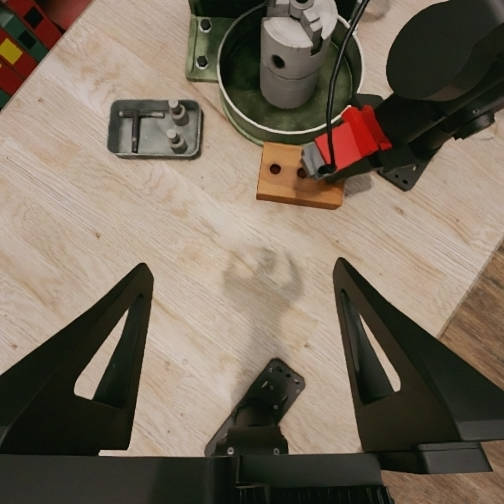

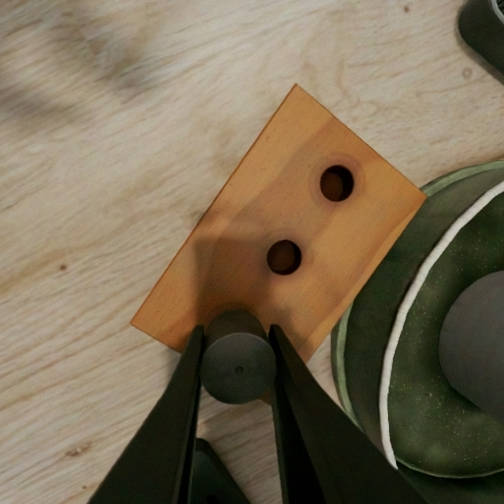

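Emit:
execute_actions(actions=[{"rows":[[-0.9,0.8,1.2,-0.8,0,0,1,1.02,0.705,0.435,-0.765,0,0,-0.48],[-0.9,0.8,1.2,-0.8,0,0,1,1.02,0.705,0.445,-0.778,0,0,-0.48],[-0.9,0.8,1.2,-0.8,0,0,1,1.02,0.705,0.46,-0.793,0,0,-0.48],[-0.9,0.8,1.2,-0.8,0,0,1,1.02,0.705,0.475,-0.808,0,0,-0.48],[-0.9,0.8,1.2,-0.8,0,0,1,1.02,0.705,0.49,-0.823,0,0,-0.48],[-0.9,0.8,1.2,-0.8,0,0,1,1.02,0.706,0.505,-0.838,0,0,-0.48],[-0.9,0.8,1.2,-0.8,0,0,1,1.02,0.708,0.52,-0.852,0,0,-0.48],[-0.9,0.8,1.2,-0.8,0,0,1,1.02,0.71,0.535,-0.866,0,0,-0.48],[-0.9,0.8,1.2,-0.8,0,0,1,1.02,0.712,0.55,-0.88,0,0,-0.48],[-0.9,0.8,1.2,-0.8,0,0,1,1.02,0.714,0.565,-0.893,0,0,-0.48],[-0.9,0.8,1.2,-0.8,0,0,1,1.02,0.716,0.58,-0.906,0,0,-0.48],[-0.9,0.8,1.2,-0.8,0,0,1,1.02,0.718,0.595,-0.919,0,0,-0.48],[-0.9,0.8,1.2,-0.8,0,0,1,1.02,0.72,0.61,-0.93,0,0,-0.48],[-0.9,0.8,1.2,-0.8,0,0,1,1.02,0.722,0.625,-0.94,0,0,-0.48],[-0.9,0.8,1.2,-0.8,0,0,1,1.02,0.724,0.64,-0.945,0,0,-0.48]],"steps":15}], pictures=false)

Emit:
execute_actions(actions=[{"steps":15}])

Scene clock: 129.27 s of 4200.00 s.
left_arm: end_effector_position=(+0.1427, +0.0473, +0.3599) grip_measured=+1.000 end_effector_quat_wxyz=(+0.493, +0.369, +0.750, -0.242) | right_arm: end_effector_position=(+0.1210, -0.1370, +0.1052) grip_measured=-0.410 end_effector_quat_wxyz=(+0.228, -0.489, +0.831, +0.134)
Joint positions: left_arm=[-0.893  0.802  1.2   -0.805  0.005  0.003  0.094] | right_arm=[ 1.029  0.713  0.583 -0.905 -0.002 -0.006  0.028]
Joint velocities: left_arm=[-0.012  0.007 -0.017  0.022 -0.022 -0.051  0.   ] | right_arm=[-0.007  0.042  0.413 -0.374 -0.095 -0.051 -0.   ]
Steps of this call (steps 1 to 90: nothing new was sent; then 12.33 s passed at rest; steps 91 to 105: all 15 steps of this action). Readings (joint positions):
91: left_arm=[-0.893 0.802 1.200 -0.984 0.005 0.003] | right_arm=[1.029 0.696 0.420 -0.739 -0.004 -0.006]
92: left_arm=[-0.893 0.802 1.200 -0.952 0.005 0.003] | right_arm=[1.029 0.696 0.420 -0.740 -0.004 -0.006]
94: left_arm=[-0.893 0.802 1.200 -0.891 0.005 0.003] | right_arm=[1.029 0.696 0.427 -0.753 -0.003 -0.006]
98: left_arm=[-0.893 0.802 1.200 -0.832 0.005 0.003] | right_arm=[1.029 0.696 0.473 -0.811 -0.002 -0.006]
105: the state above

Scene clock: 129.77 s of 4200.00 s.
left_arm: end_effector_position=(+0.1430, +0.0469, +0.3609) grip_measured=+1.000 end_effector_quat_wxyz=(+0.495, +0.368, +0.749, -0.243) | right_arm: end_effector_position=(+0.1189, -0.1408, +0.1101) grip_measured=-0.410 end_effector_quat_wxyz=(+0.221, -0.491, +0.833, +0.129)
Joint positions: left_arm=[-0.893  0.802  1.2   -0.801  0.005  0.003  0.094] | right_arm=[ 1.029  0.714  0.611 -0.95  -0.002 -0.006  0.028]
Joint velocities: left_arm=[-0.007 -0.012 -0.022 -0.081 -0.007 -0.007  0.   ] | right_arm=[-0.012 -0.007 -0.007 -0.022 -0.007 -0.007  0.   ]
Steps of this call (steps 1 to 15: the robot went on to your last target). Readings (joint positions):
1: left_arm=[-0.893 0.802 1.200 -0.804 0.005 0.003] | right_arm=[1.029 0.714 0.595 -0.914 -0.002 -0.006]
2: left_arm=[-0.893 0.802 1.200 -0.803 0.005 0.003] | right_arm=[1.029 0.714 0.604 -0.919 -0.002 -0.006]
4: left_arm=[-0.893 0.802 1.200 -0.802 0.005 0.003] | right_arm=[1.029 0.714 0.611 -0.924 -0.002 -0.006]
8: left_arm=[-0.893 0.802 1.200 -0.801 0.005 0.003] | right_arm=[1.029 0.714 0.611 -0.940 -0.002 -0.006]
15: the state above

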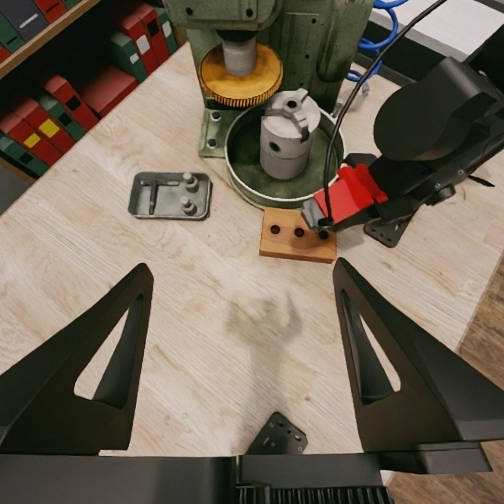

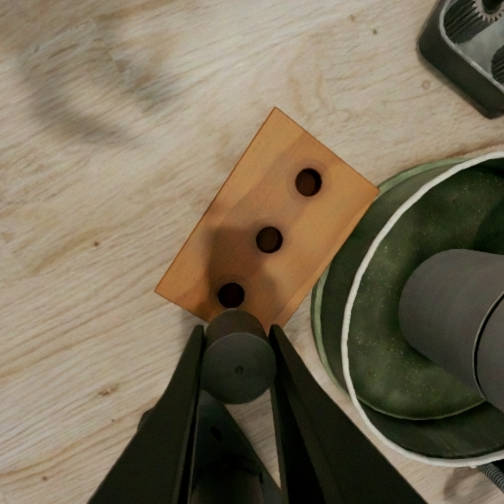

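Emit:
execute_actions(actions=[{"rows":[[-0.9,0.8,1.2,-0.8,0,0,1,1.02,0.75,0.72,-1.0,0,0,-0.48],[-0.9,0.8,1.2,-0.8,0,0,1,1.02,0.75,0.72,-1.0,0,0,-0.48],[-0.9,0.8,1.2,-0.8,0,0,1,1.02,0.78,0.82,-1.06,0,0,-0.48],[-0.9,0.8,1.2,-0.8,0,0,1,1.02,0.78,0.82,-1.06,0,0,-0.48],[-0.9,0.8,1.2,-0.8,0,0,1,1.02,0.81,0.92,-1.12,0,0,-0.48],[-0.9,0.8,1.2,-0.8,0,0,1,1.02,0.81,0.92,-1.12,0,0,-0.48],[-0.9,0.8,1.2,-0.8,0,0,1,1.02,0.84,1.02,-1.18,0,0,-0.48],[-0.9,0.8,1.2,-0.8,0,0,1,1.02,0.84,1.02,-1.18,0,0,-0.48],[-0.9,0.8,1.2,-0.8,0,0,1,1.02,0.88,1.12,-1.23,0,0,-0.48],[-0.9,0.8,1.2,-0.8,0,0,1,1.02,0.88,1.12,-1.23,0,0,-0.48],[-0.9,0.8,1.2,-0.8,0,0,1,1.02,0.92,1.21,-1.275,0,0,-0.48]],"steps":15}], pictures=false)

Emit:
execute_actions(actions=[{"rows":[[-0.9,0.8,1.2,-0.8,0,0,1,0.97,0.92,1.21,-1.275,0,0,-0.48],[-0.9,0.8,1.2,-0.8,0,0,1,0.93,0.92,1.21,-1.275,0,0,-0.48],[-0.9,0.8,1.2,-0.8,0,0,1,0.89,0.92,1.21,-1.275,0,0,-0.48],[-0.9,0.8,1.2,-0.8,0,0,1,0.85,0.92,1.21,-1.275,0,0,-0.48],[-0.9,0.8,1.2,-0.8,0,0,1,0.81,0.92,1.21,-1.275,0,0,-0.48],[-0.9,0.8,1.2,-0.8,0,0,1,0.77,0.92,1.21,-1.275,0,0,-0.48],[-0.9,0.8,1.2,-0.8,0,0,1,0.73,0.92,1.21,-1.275,0,0,-0.48],[-0.9,0.8,1.2,-0.8,0,0,1,0.69,0.92,1.21,-1.275,0,0,-0.48],[-0.9,0.8,1.2,-0.8,0,0,1,0.65,0.92,1.21,-1.275,0,0,-0.48],[-0.9,0.8,1.2,-0.8,0,0,1,0.61,0.92,1.21,-1.275,0,0,-0.48],[-0.9,0.8,1.2,-0.8,0,0,1,0.57,0.92,1.21,-1.275,0,0,-0.48],[-0.9,0.8,1.2,-0.8,0,0,1,0.53,0.92,1.21,-1.275,0,0,-0.48],[-0.9,0.8,1.2,-0.8,0,0,1,0.49,0.92,1.21,-1.275,0,0,-0.48],[-0.9,0.8,1.2,-0.8,0,0,1,0.45,0.92,1.21,-1.275,0,0,-0.48],[-0.9,0.8,1.2,-0.8,0,0,1,0.42,0.92,1.21,-1.275,0,0,-0.48]],"steps":15}], pictures=false)

Emit:
execute_actions(actions=[{"steps":15}])

Scene clock: 164.40 s of 4200.00 s.
left_arm: end_effector_position=(+0.1430, +0.0469, +0.3610) grip_measured=+1.000 end_effector_quat_wxyz=(+0.495, +0.368, +0.749, -0.243) | right_arm: end_effector_position=(+0.1348, -0.1125, +0.2554) grip_measured=-0.410 end_effector_quat_wxyz=(+0.277, -0.481, +0.816, +0.162)
Joint positions: left_arm=[-0.893  0.802  1.2   -0.8    0.005  0.003  0.094] | right_arm=[ 1.029  0.905  1.191 -1.204 -0.002 -0.006  0.028]
Joint velocities: left_arm=[ 0.012 -0.017 -0.012  0.037  0.051  0.007  0.   ] | right_arm=[ 0.017  0.037  0.09  -0.271  0.022  0.037 -0.   ]
Steps of this call (steps 1 to 15: the robot went on to your last target; steps 16 to 90: nothing new was sent; then 31.13 s passed at rest; steps 91 to 105: all 15 steps of this action). Readings (joint positions):
91: left_arm=[-0.893 0.802 1.200 -0.800 0.005 0.003] | right_arm=[1.029 0.720 0.623 -0.966 -0.002 -0.006]
92: left_arm=[-0.893 0.802 1.200 -0.800 0.005 0.003] | right_arm=[1.029 0.732 0.643 -0.985 -0.002 -0.006]
94: left_arm=[-0.893 0.802 1.200 -0.800 0.005 0.003] | right_arm=[1.029 0.763 0.718 -1.033 -0.002 -0.006]
98: left_arm=[-0.893 0.802 1.200 -0.800 0.005 0.003] | right_arm=[1.029 0.821 0.929 -1.111 -0.002 -0.006]
105: the state above

Scene clock: 164.90 s of 4200.00 s.
left_arm: end_effector_position=(+0.1430, +0.0469, +0.3610) grip_measured=+1.000 end_effector_quat_wxyz=(+0.495, +0.368, +0.749, -0.243) | right_arm: end_effector_position=(+0.2099, -0.2051, +0.2433) grip_measured=-0.410 end_effector_quat_wxyz=(+0.272, -0.245, +0.928, +0.070)
Joint positions: left_arm=[-0.893  0.802  1.2   -0.8    0.005  0.003  0.094] | right_arm=[ 0.482  0.915  1.192 -1.277  0.    -0.006  0.028]
Joint velocities: left_arm=[-0.022 -0.002  0.002  0.007 -0.022  0.022  0.   ] | right_arm=[-1.043 -0.002 -0.002 -0.037  0.081 -0.066  0.   ]
Steps of this call (steps 1 to 15: all 15 steps of this action). Readings (joint positions):
1: left_arm=[-0.893 0.802 1.200 -0.800 0.005 0.003] | right_arm=[1.019 0.906 1.192 -1.214 -0.007 -0.006]
2: left_arm=[-0.893 0.802 1.200 -0.800 0.005 0.003] | right_arm=[0.995 0.907 1.192 -1.228 -0.010 -0.006]
4: left_arm=[-0.893 0.802 1.200 -0.800 0.005 0.003] | right_arm=[0.922 0.912 1.192 -1.251 -0.009 -0.006]
8: left_arm=[-0.893 0.802 1.200 -0.800 0.005 0.003] | right_arm=[0.761 0.915 1.192 -1.270 -0.004 -0.006]
15: the state above

Scene clock: 165.40 s of 4200.00 s.
left_arm: end_effector_position=(+0.1430, +0.0469, +0.3610) grip_measured=+1.000 end_effector_quat_wxyz=(+0.495, +0.368, +0.749, -0.243) | right_arm: end_effector_position=(+0.2149, -0.2169, +0.2426) grip_measured=-0.410 end_effector_quat_wxyz=(+0.273, -0.219, +0.935, +0.059)
Joint positions: left_arm=[-0.893  0.802  1.2   -0.8    0.005  0.003  0.094] | right_arm=[ 0.428  0.915  1.192 -1.283  0.008 -0.006  0.028]
Joint velocities: left_arm=[ 0.002 -0.002 -0.002 -0.037 -0.022 -0.037  0.   ] | right_arm=[ 0.002  0.012 -0.007 -0.037 -0.022  0.022 -0.   ]
Steps of this call (steps 1 to 15: the robot went on to your last target). Readings (joint positions):
1: left_arm=[-0.893 0.802 1.200 -0.800 0.005 0.003] | right_arm=[0.454 0.915 1.192 -1.278 0.004 -0.006]
2: left_arm=[-0.893 0.802 1.200 -0.800 0.005 0.003] | right_arm=[0.437 0.915 1.192 -1.278 0.007 -0.006]
4: left_arm=[-0.893 0.802 1.200 -0.800 0.005 0.003] | right_arm=[0.428 0.915 1.192 -1.280 0.008 -0.006]
8: left_arm=[-0.893 0.802 1.200 -0.800 0.005 0.003] | right_arm=[0.428 0.915 1.192 -1.282 0.008 -0.006]
15: the state above

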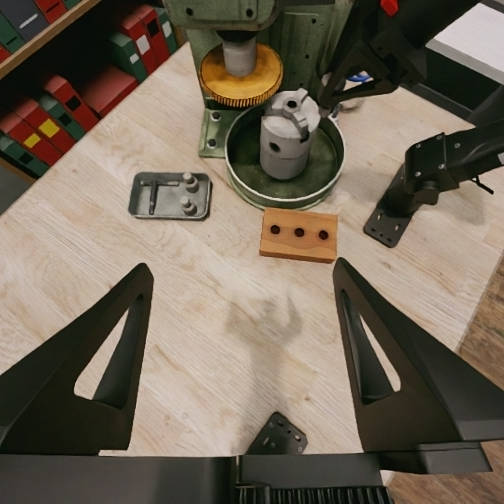

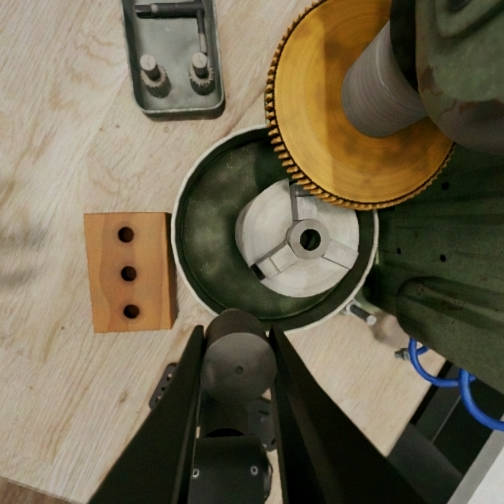

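Emit:
execute_actions(actions=[{"rows":[[-0.9,0.8,1.2,-0.8,0,0,1,0.47,0.92,1.21,-1.275,0,0,-0.48],[-0.9,0.8,1.2,-0.8,0,0,1,0.51,0.92,1.21,-1.275,0,0,-0.48],[-0.9,0.8,1.2,-0.8,0,0,1,0.55,0.92,1.21,-1.275,0,0,-0.48],[-0.9,0.8,1.2,-0.8,0,0,1,0.59,0.92,1.21,-1.275,0,0,-0.48],[-0.9,0.8,1.2,-0.8,0,0,1,0.63,0.92,1.21,-1.275,0,0,-0.48],[-0.9,0.8,1.2,-0.8,0,0,1,0.67,0.92,1.21,-1.275,0,0,-0.48],[-0.9,0.8,1.2,-0.8,0,0,1,0.71,0.92,1.21,-1.275,0,0,-0.48],[-0.9,0.8,1.2,-0.8,0,0,1,0.75,0.92,1.21,-1.275,0,0,-0.48],[-0.9,0.8,1.2,-0.8,0,0,1,0.80,0.92,1.21,-1.275,0,0,-0.48],[-0.9,0.8,1.2,-0.8,0,0,1,0.84,0.92,1.21,-1.275,0,0,-0.48],[-0.9,0.8,1.2,-0.8,0,0,1,0.88,0.92,1.21,-1.275,0,0,-0.48],[-0.9,0.8,1.2,-0.8,0,0,1,0.92,0.92,1.21,-1.275,0,0,-0.48],[-0.9,0.8,1.2,-0.8,0,0,1,0.96,0.92,1.21,-1.275,0,0,-0.48],[-0.9,0.8,1.2,-0.8,0,0,1,1.0,0.92,1.21,-1.275,0,0,-0.48],[-0.9,0.8,1.2,-0.8,0,0,1,1.038,0.92,1.21,-1.275,0,0,-0.48]],"steps":15}], pictures=false)

Emit:
execute_actions(actions=[{"rows":[[-0.9,0.8,1.2,-0.8,0,0,1,1.038,0.88,1.12,-1.22,0,0,-0.48],[-0.9,0.8,1.2,-0.8,0,0,1,1.038,0.88,1.12,-1.22,0,0,-0.48],[-0.9,0.8,1.2,-0.8,0,0,1,1.038,0.84,1.02,-1.16,0,0,-0.48],[-0.9,0.8,1.2,-0.8,0,0,1,1.038,0.84,1.02,-1.16,0,0,-0.48],[-0.9,0.8,1.2,-0.8,0,0,1,1.038,0.80,0.92,-1.09,0,0,-0.48],[-0.9,0.8,1.2,-0.8,0,0,1,1.038,0.80,0.92,-1.09,0,0,-0.48],[-0.9,0.8,1.2,-0.8,0,0,1,1.038,0.76,0.82,-1.02,0,0,-0.48],[-0.9,0.8,1.2,-0.8,0,0,1,1.038,0.76,0.82,-1.02,0,0,-0.48],[-0.9,0.8,1.2,-0.8,0,0,1,1.038,0.72,0.74,-0.96,0,0,-0.48],[-0.9,0.8,1.2,-0.8,0,0,1,1.038,0.72,0.74,-0.96,0,0,-0.48],[-0.9,0.8,1.2,-0.8,0,0,1,1.038,0.70,0.68,-0.92,0,0,-0.48],[-0.9,0.8,1.2,-0.8,0,0,1,1.038,0.70,0.68,-0.92,0,0,-0.48],[-0.9,0.8,1.2,-0.8,0,0,1,1.038,0.69,0.64,-0.90,0,0,-0.48]],"steps":15}], pictures=false)

Emit:
execute_actions(actions=[{"steps":20}])

Scene clock: 220.97 s of 4200.00 s.
left_arm: end_effector_position=(+0.1430, +0.0469, +0.3610) grip_measured=+1.000 end_effector_quat_wxyz=(+0.495, +0.368, +0.749, -0.243) | right_arm: end_effector_position=(+0.1392, -0.1322, +0.2426) grip_measured=-0.410 end_effector_quat_wxyz=(+0.246, -0.462, +0.842, +0.131)
Joint positions: left_arm=[-0.893  0.802  1.2   -0.8    0.005  0.003  0.094] | right_arm=[ 0.969  0.915  1.192 -1.283  0.003 -0.005  0.028]
Joint velocities: left_arm=[-0.007 -0.007 -0.002  0.022  0.022  0.037  0.   ] | right_arm=[ 1.106  0.017  0.017 -0.022  0.066 -0.037 -0.001]
Steps of this call (steps 1 to 15: the robot went on to your last target; steps 16 to 90: nothing new was sent; then 52.07 s passed at rest; steps 91 to 105: all 15 steps of this action). Readings (joint positions):
91: left_arm=[-0.893 0.802 1.200 -0.800 0.005 0.003] | right_arm=[0.434 0.915 1.192 -1.283 0.010 -0.006]
92: left_arm=[-0.893 0.802 1.200 -0.800 0.005 0.003] | right_arm=[0.453 0.915 1.192 -1.283 0.012 -0.006]
94: left_arm=[-0.893 0.802 1.200 -0.800 0.005 0.003] | right_arm=[0.520 0.915 1.192 -1.283 0.013 -0.005]
98: left_arm=[-0.893 0.802 1.200 -0.800 0.005 0.003] | right_arm=[0.679 0.915 1.192 -1.283 0.008 -0.005]
105: the state above

Scene clock: 221.47 s of 4200.00 s.
left_arm: end_effector_position=(+0.1430, +0.0469, +0.3610) grip_measured=+1.000 end_effector_quat_wxyz=(+0.495, +0.368, +0.749, -0.243) | right_arm: end_effector_position=(+0.1154, -0.1458, +0.1154) grip_measured=-0.410 end_effector_quat_wxyz=(+0.209, -0.493, +0.836, +0.124)
Joint positions: left_arm=[-0.893  0.802  1.2   -0.8    0.005  0.003  0.094] | right_arm=[ 1.03   0.72   0.647 -1.007 -0.005 -0.005  0.028]
Joint velocities: left_arm=[-0.017  0.002 -0.007 -0.007 -0.081  0.066  0.   ] | right_arm=[-0.002 -0.051 -0.33   0.271 -0.081  0.022 -0.001]
Steps of this call (steps 1 to 15: all 15 steps of this action). Readings (joint positions):
1: left_arm=[-0.893 0.802 1.200 -0.800 0.005 0.003] | right_arm=[1.001 0.911 1.181 -1.273 -0.001 -0.005]
2: left_arm=[-0.893 0.802 1.200 -0.800 0.005 0.003] | right_arm=[1.019 0.905 1.164 -1.260 -0.005 -0.005]
4: left_arm=[-0.893 0.802 1.200 -0.800 0.005 0.003] | right_arm=[1.029 0.879 1.090 -1.218 -0.005 -0.005]
8: left_arm=[-0.893 0.802 1.200 -0.800 0.005 0.003] | right_arm=[1.030 0.807 0.882 -1.133 -0.005 -0.005]
15: the state above

Scene clock: 222.13 s of 4200.00 s.
left_arm: end_effector_position=(+0.1430, +0.0469, +0.3610) grip_measured=+1.000 end_effector_quat_wxyz=(+0.495, +0.368, +0.749, -0.243) | right_arm: end_effector_position=(+0.1224, -0.1334, +0.1217) grip_measured=-0.410 end_effector_quat_wxyz=(+0.237, -0.488, +0.828, +0.141)
Joint positions: left_arm=[-0.893  0.802  1.2   -0.8    0.005  0.003  0.094] | right_arm=[ 1.03   0.716  0.637 -0.933 -0.005 -0.005  0.028]
Joint velocities: left_arm=[-0.012 -0.012  0.002  0.007 -0.007  0.037  0.   ] | right_arm=[-0.007 -0.007  0.007 -0.007  0.022  0.007 -0.   ]
Steps of this call (steps 1 to 20: the robot went on to your last target). Readings (joint positions):
1: left_arm=[-0.893 0.802 1.200 -0.800 0.005 0.003] | right_arm=[1.030 0.719 0.639 -0.998 -0.005 -0.005]
2: left_arm=[-0.893 0.802 1.200 -0.800 0.005 0.003] | right_arm=[1.030 0.719 0.637 -0.990 -0.005 -0.005]
4: left_arm=[-0.893 0.802 1.200 -0.800 0.005 0.003] | right_arm=[1.030 0.718 0.637 -0.970 -0.005 -0.005]
8: left_arm=[-0.893 0.802 1.200 -0.800 0.005 0.003] | right_arm=[1.030 0.716 0.637 -0.944 -0.005 -0.005]
20: the state above

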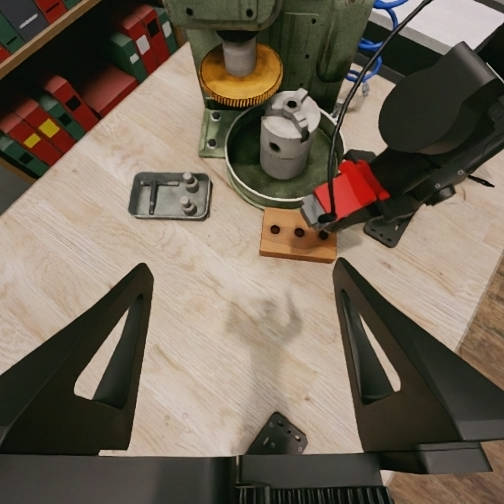

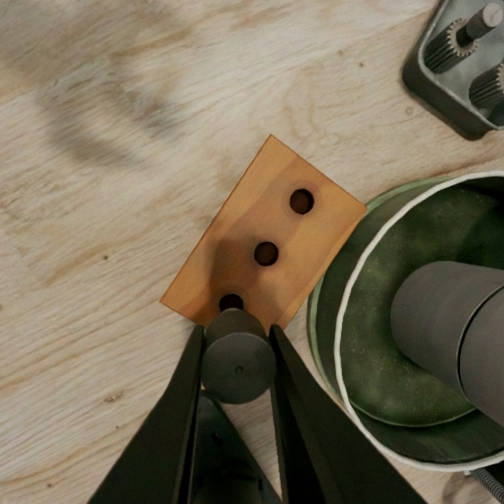

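Emit:
execute_actions(actions=[{"rows":[[-0.9,0.8,1.2,-0.8,0,0,1,1.038,0.688,0.63,-0.885,0,0,-0.48],[-0.9,0.8,1.2,-0.8,0,0,1,1.038,0.687,0.624,-0.878,0,0,-0.48],[-0.9,0.8,1.2,-0.8,0,0,1,1.038,0.686,0.618,-0.872,0,0,-0.48],[-0.9,0.8,1.2,-0.8,0,0,1,1.038,0.685,0.612,-0.867,0,0,-0.48],[-0.9,0.8,1.2,-0.8,0,0,1,1.038,0.684,0.606,-0.862,0,0,-0.48],[-0.9,0.8,1.2,-0.8,0,0,1,1.038,0.683,0.6,-0.857,0,0,-0.48],[-0.9,0.8,1.2,-0.8,0,0,1,1.038,0.682,0.594,-0.852,0,0,-0.48],[-0.9,0.8,1.2,-0.8,0,0,1,1.038,0.681,0.588,-0.847,0,0,-0.48],[-0.9,0.8,1.2,-0.8,0,0,1,1.038,0.68,0.582,-0.842,0,0,-0.48],[-0.9,0.8,1.2,-0.8,0,0,1,1.038,0.68,0.576,-0.837,0,0,-0.48],[-0.9,0.8,1.2,-0.8,0,0,1,1.038,0.679,0.57,-0.832,0,0,-0.48],[-0.9,0.8,1.2,-0.8,0,0,1,1.038,0.679,0.564,-0.828,0,0,-0.48],[-0.9,0.8,1.2,-0.8,0,0,1,1.038,0.678,0.558,-0.826,0,0,-0.48],[-0.9,0.8,1.2,-0.8,0,0,1,1.038,0.678,0.552,-0.826,0,0,-0.48],[-0.9,0.8,1.2,-0.8,0,0,1,1.038,0.678,0.548,-0.826,0,0,-0.48]],"steps":15}], pictures=false)

Emit:
execute_actions(actions=[{"steps":15}], pictures=false)

Scene clock: 234.60 s of 4200.00 s.
left_arm: end_effector_position=(+0.1430, +0.0469, +0.3610) grip_measured=+1.000 end_effector_quat_wxyz=(+0.495, +0.368, +0.749, -0.243) | right_arm: end_effector_position=(+0.1224, -0.1334, +0.1034) grip_measured=-0.410 end_effector_quat_wxyz=(+0.237, -0.488, +0.828, +0.140)
Joint positions: left_arm=[-0.893  0.802  1.2   -0.8    0.005  0.003  0.094] | right_arm=[ 1.03   0.704  0.562 -0.87  -0.005 -0.005  0.028]
Joint velocities: left_arm=[ 0.002 -0.012  0.002  0.022  0.037  0.022  0.   ] | right_arm=[-0.012 -0.042 -0.144  0.051 -0.007 -0.125  0.   ]
Steps of this call (steps 1 to 15: the robot went on to your last target; steps 16 to 90: nothing new was sent; then 8.97 s passed at rest; steps 91 to 105: all 15 steps of this action). Readings (joint positions):
91: left_arm=[-0.893 0.802 1.200 -0.800 0.005 0.003] | right_arm=[1.030 0.716 0.637 -0.932 -0.005 -0.005]
92: left_arm=[-0.893 0.802 1.200 -0.800 0.005 0.003] | right_arm=[1.030 0.716 0.637 -0.929 -0.005 -0.005]
94: left_arm=[-0.893 0.802 1.200 -0.800 0.005 0.003] | right_arm=[1.030 0.714 0.631 -0.916 -0.005 -0.005]
98: left_arm=[-0.893 0.802 1.200 -0.800 0.005 0.003] | right_arm=[1.030 0.708 0.606 -0.896 -0.005 -0.005]
105: the state above

Scene clock: 235.10 s of 4200.00 s.
left_arm: end_effector_position=(+0.1430, +0.0469, +0.3610) grip_measured=+1.000 end_effector_quat_wxyz=(+0.495, +0.368, +0.749, -0.243) | right_arm: end_effector_position=(+0.1225, -0.1331, +0.1010) grip_measured=-0.410 end_effector_quat_wxyz=(+0.237, -0.488, +0.828, +0.141)
Joint positions: left_arm=[-0.893  0.802  1.2   -0.8    0.005  0.003  0.094] | right_arm=[ 1.03   0.704  0.552 -0.859 -0.005 -0.005  0.028]
Joint velocities: left_arm=[-0.007 -0.002 -0.002 -0.051  0.022 -0.051  0.   ] | right_arm=[ 0.012  0.007 -0.022  0.007 -0.037  0.037 -0.001]
Steps of this call (steps 1 to 15: the robot went on to your last target). Readings (joint positions):
1: left_arm=[-0.893 0.802 1.200 -0.800 0.005 0.003] | right_arm=[1.030 0.704 0.558 -0.868 -0.005 -0.005]
2: left_arm=[-0.893 0.802 1.200 -0.800 0.005 0.003] | right_arm=[1.030 0.704 0.555 -0.868 -0.005 -0.005]
4: left_arm=[-0.893 0.802 1.200 -0.800 0.005 0.003] | right_arm=[1.030 0.704 0.552 -0.868 -0.005 -0.005]
8: left_arm=[-0.893 0.802 1.200 -0.800 0.005 0.003] | right_arm=[1.030 0.704 0.552 -0.863 -0.005 -0.005]
15: the state above


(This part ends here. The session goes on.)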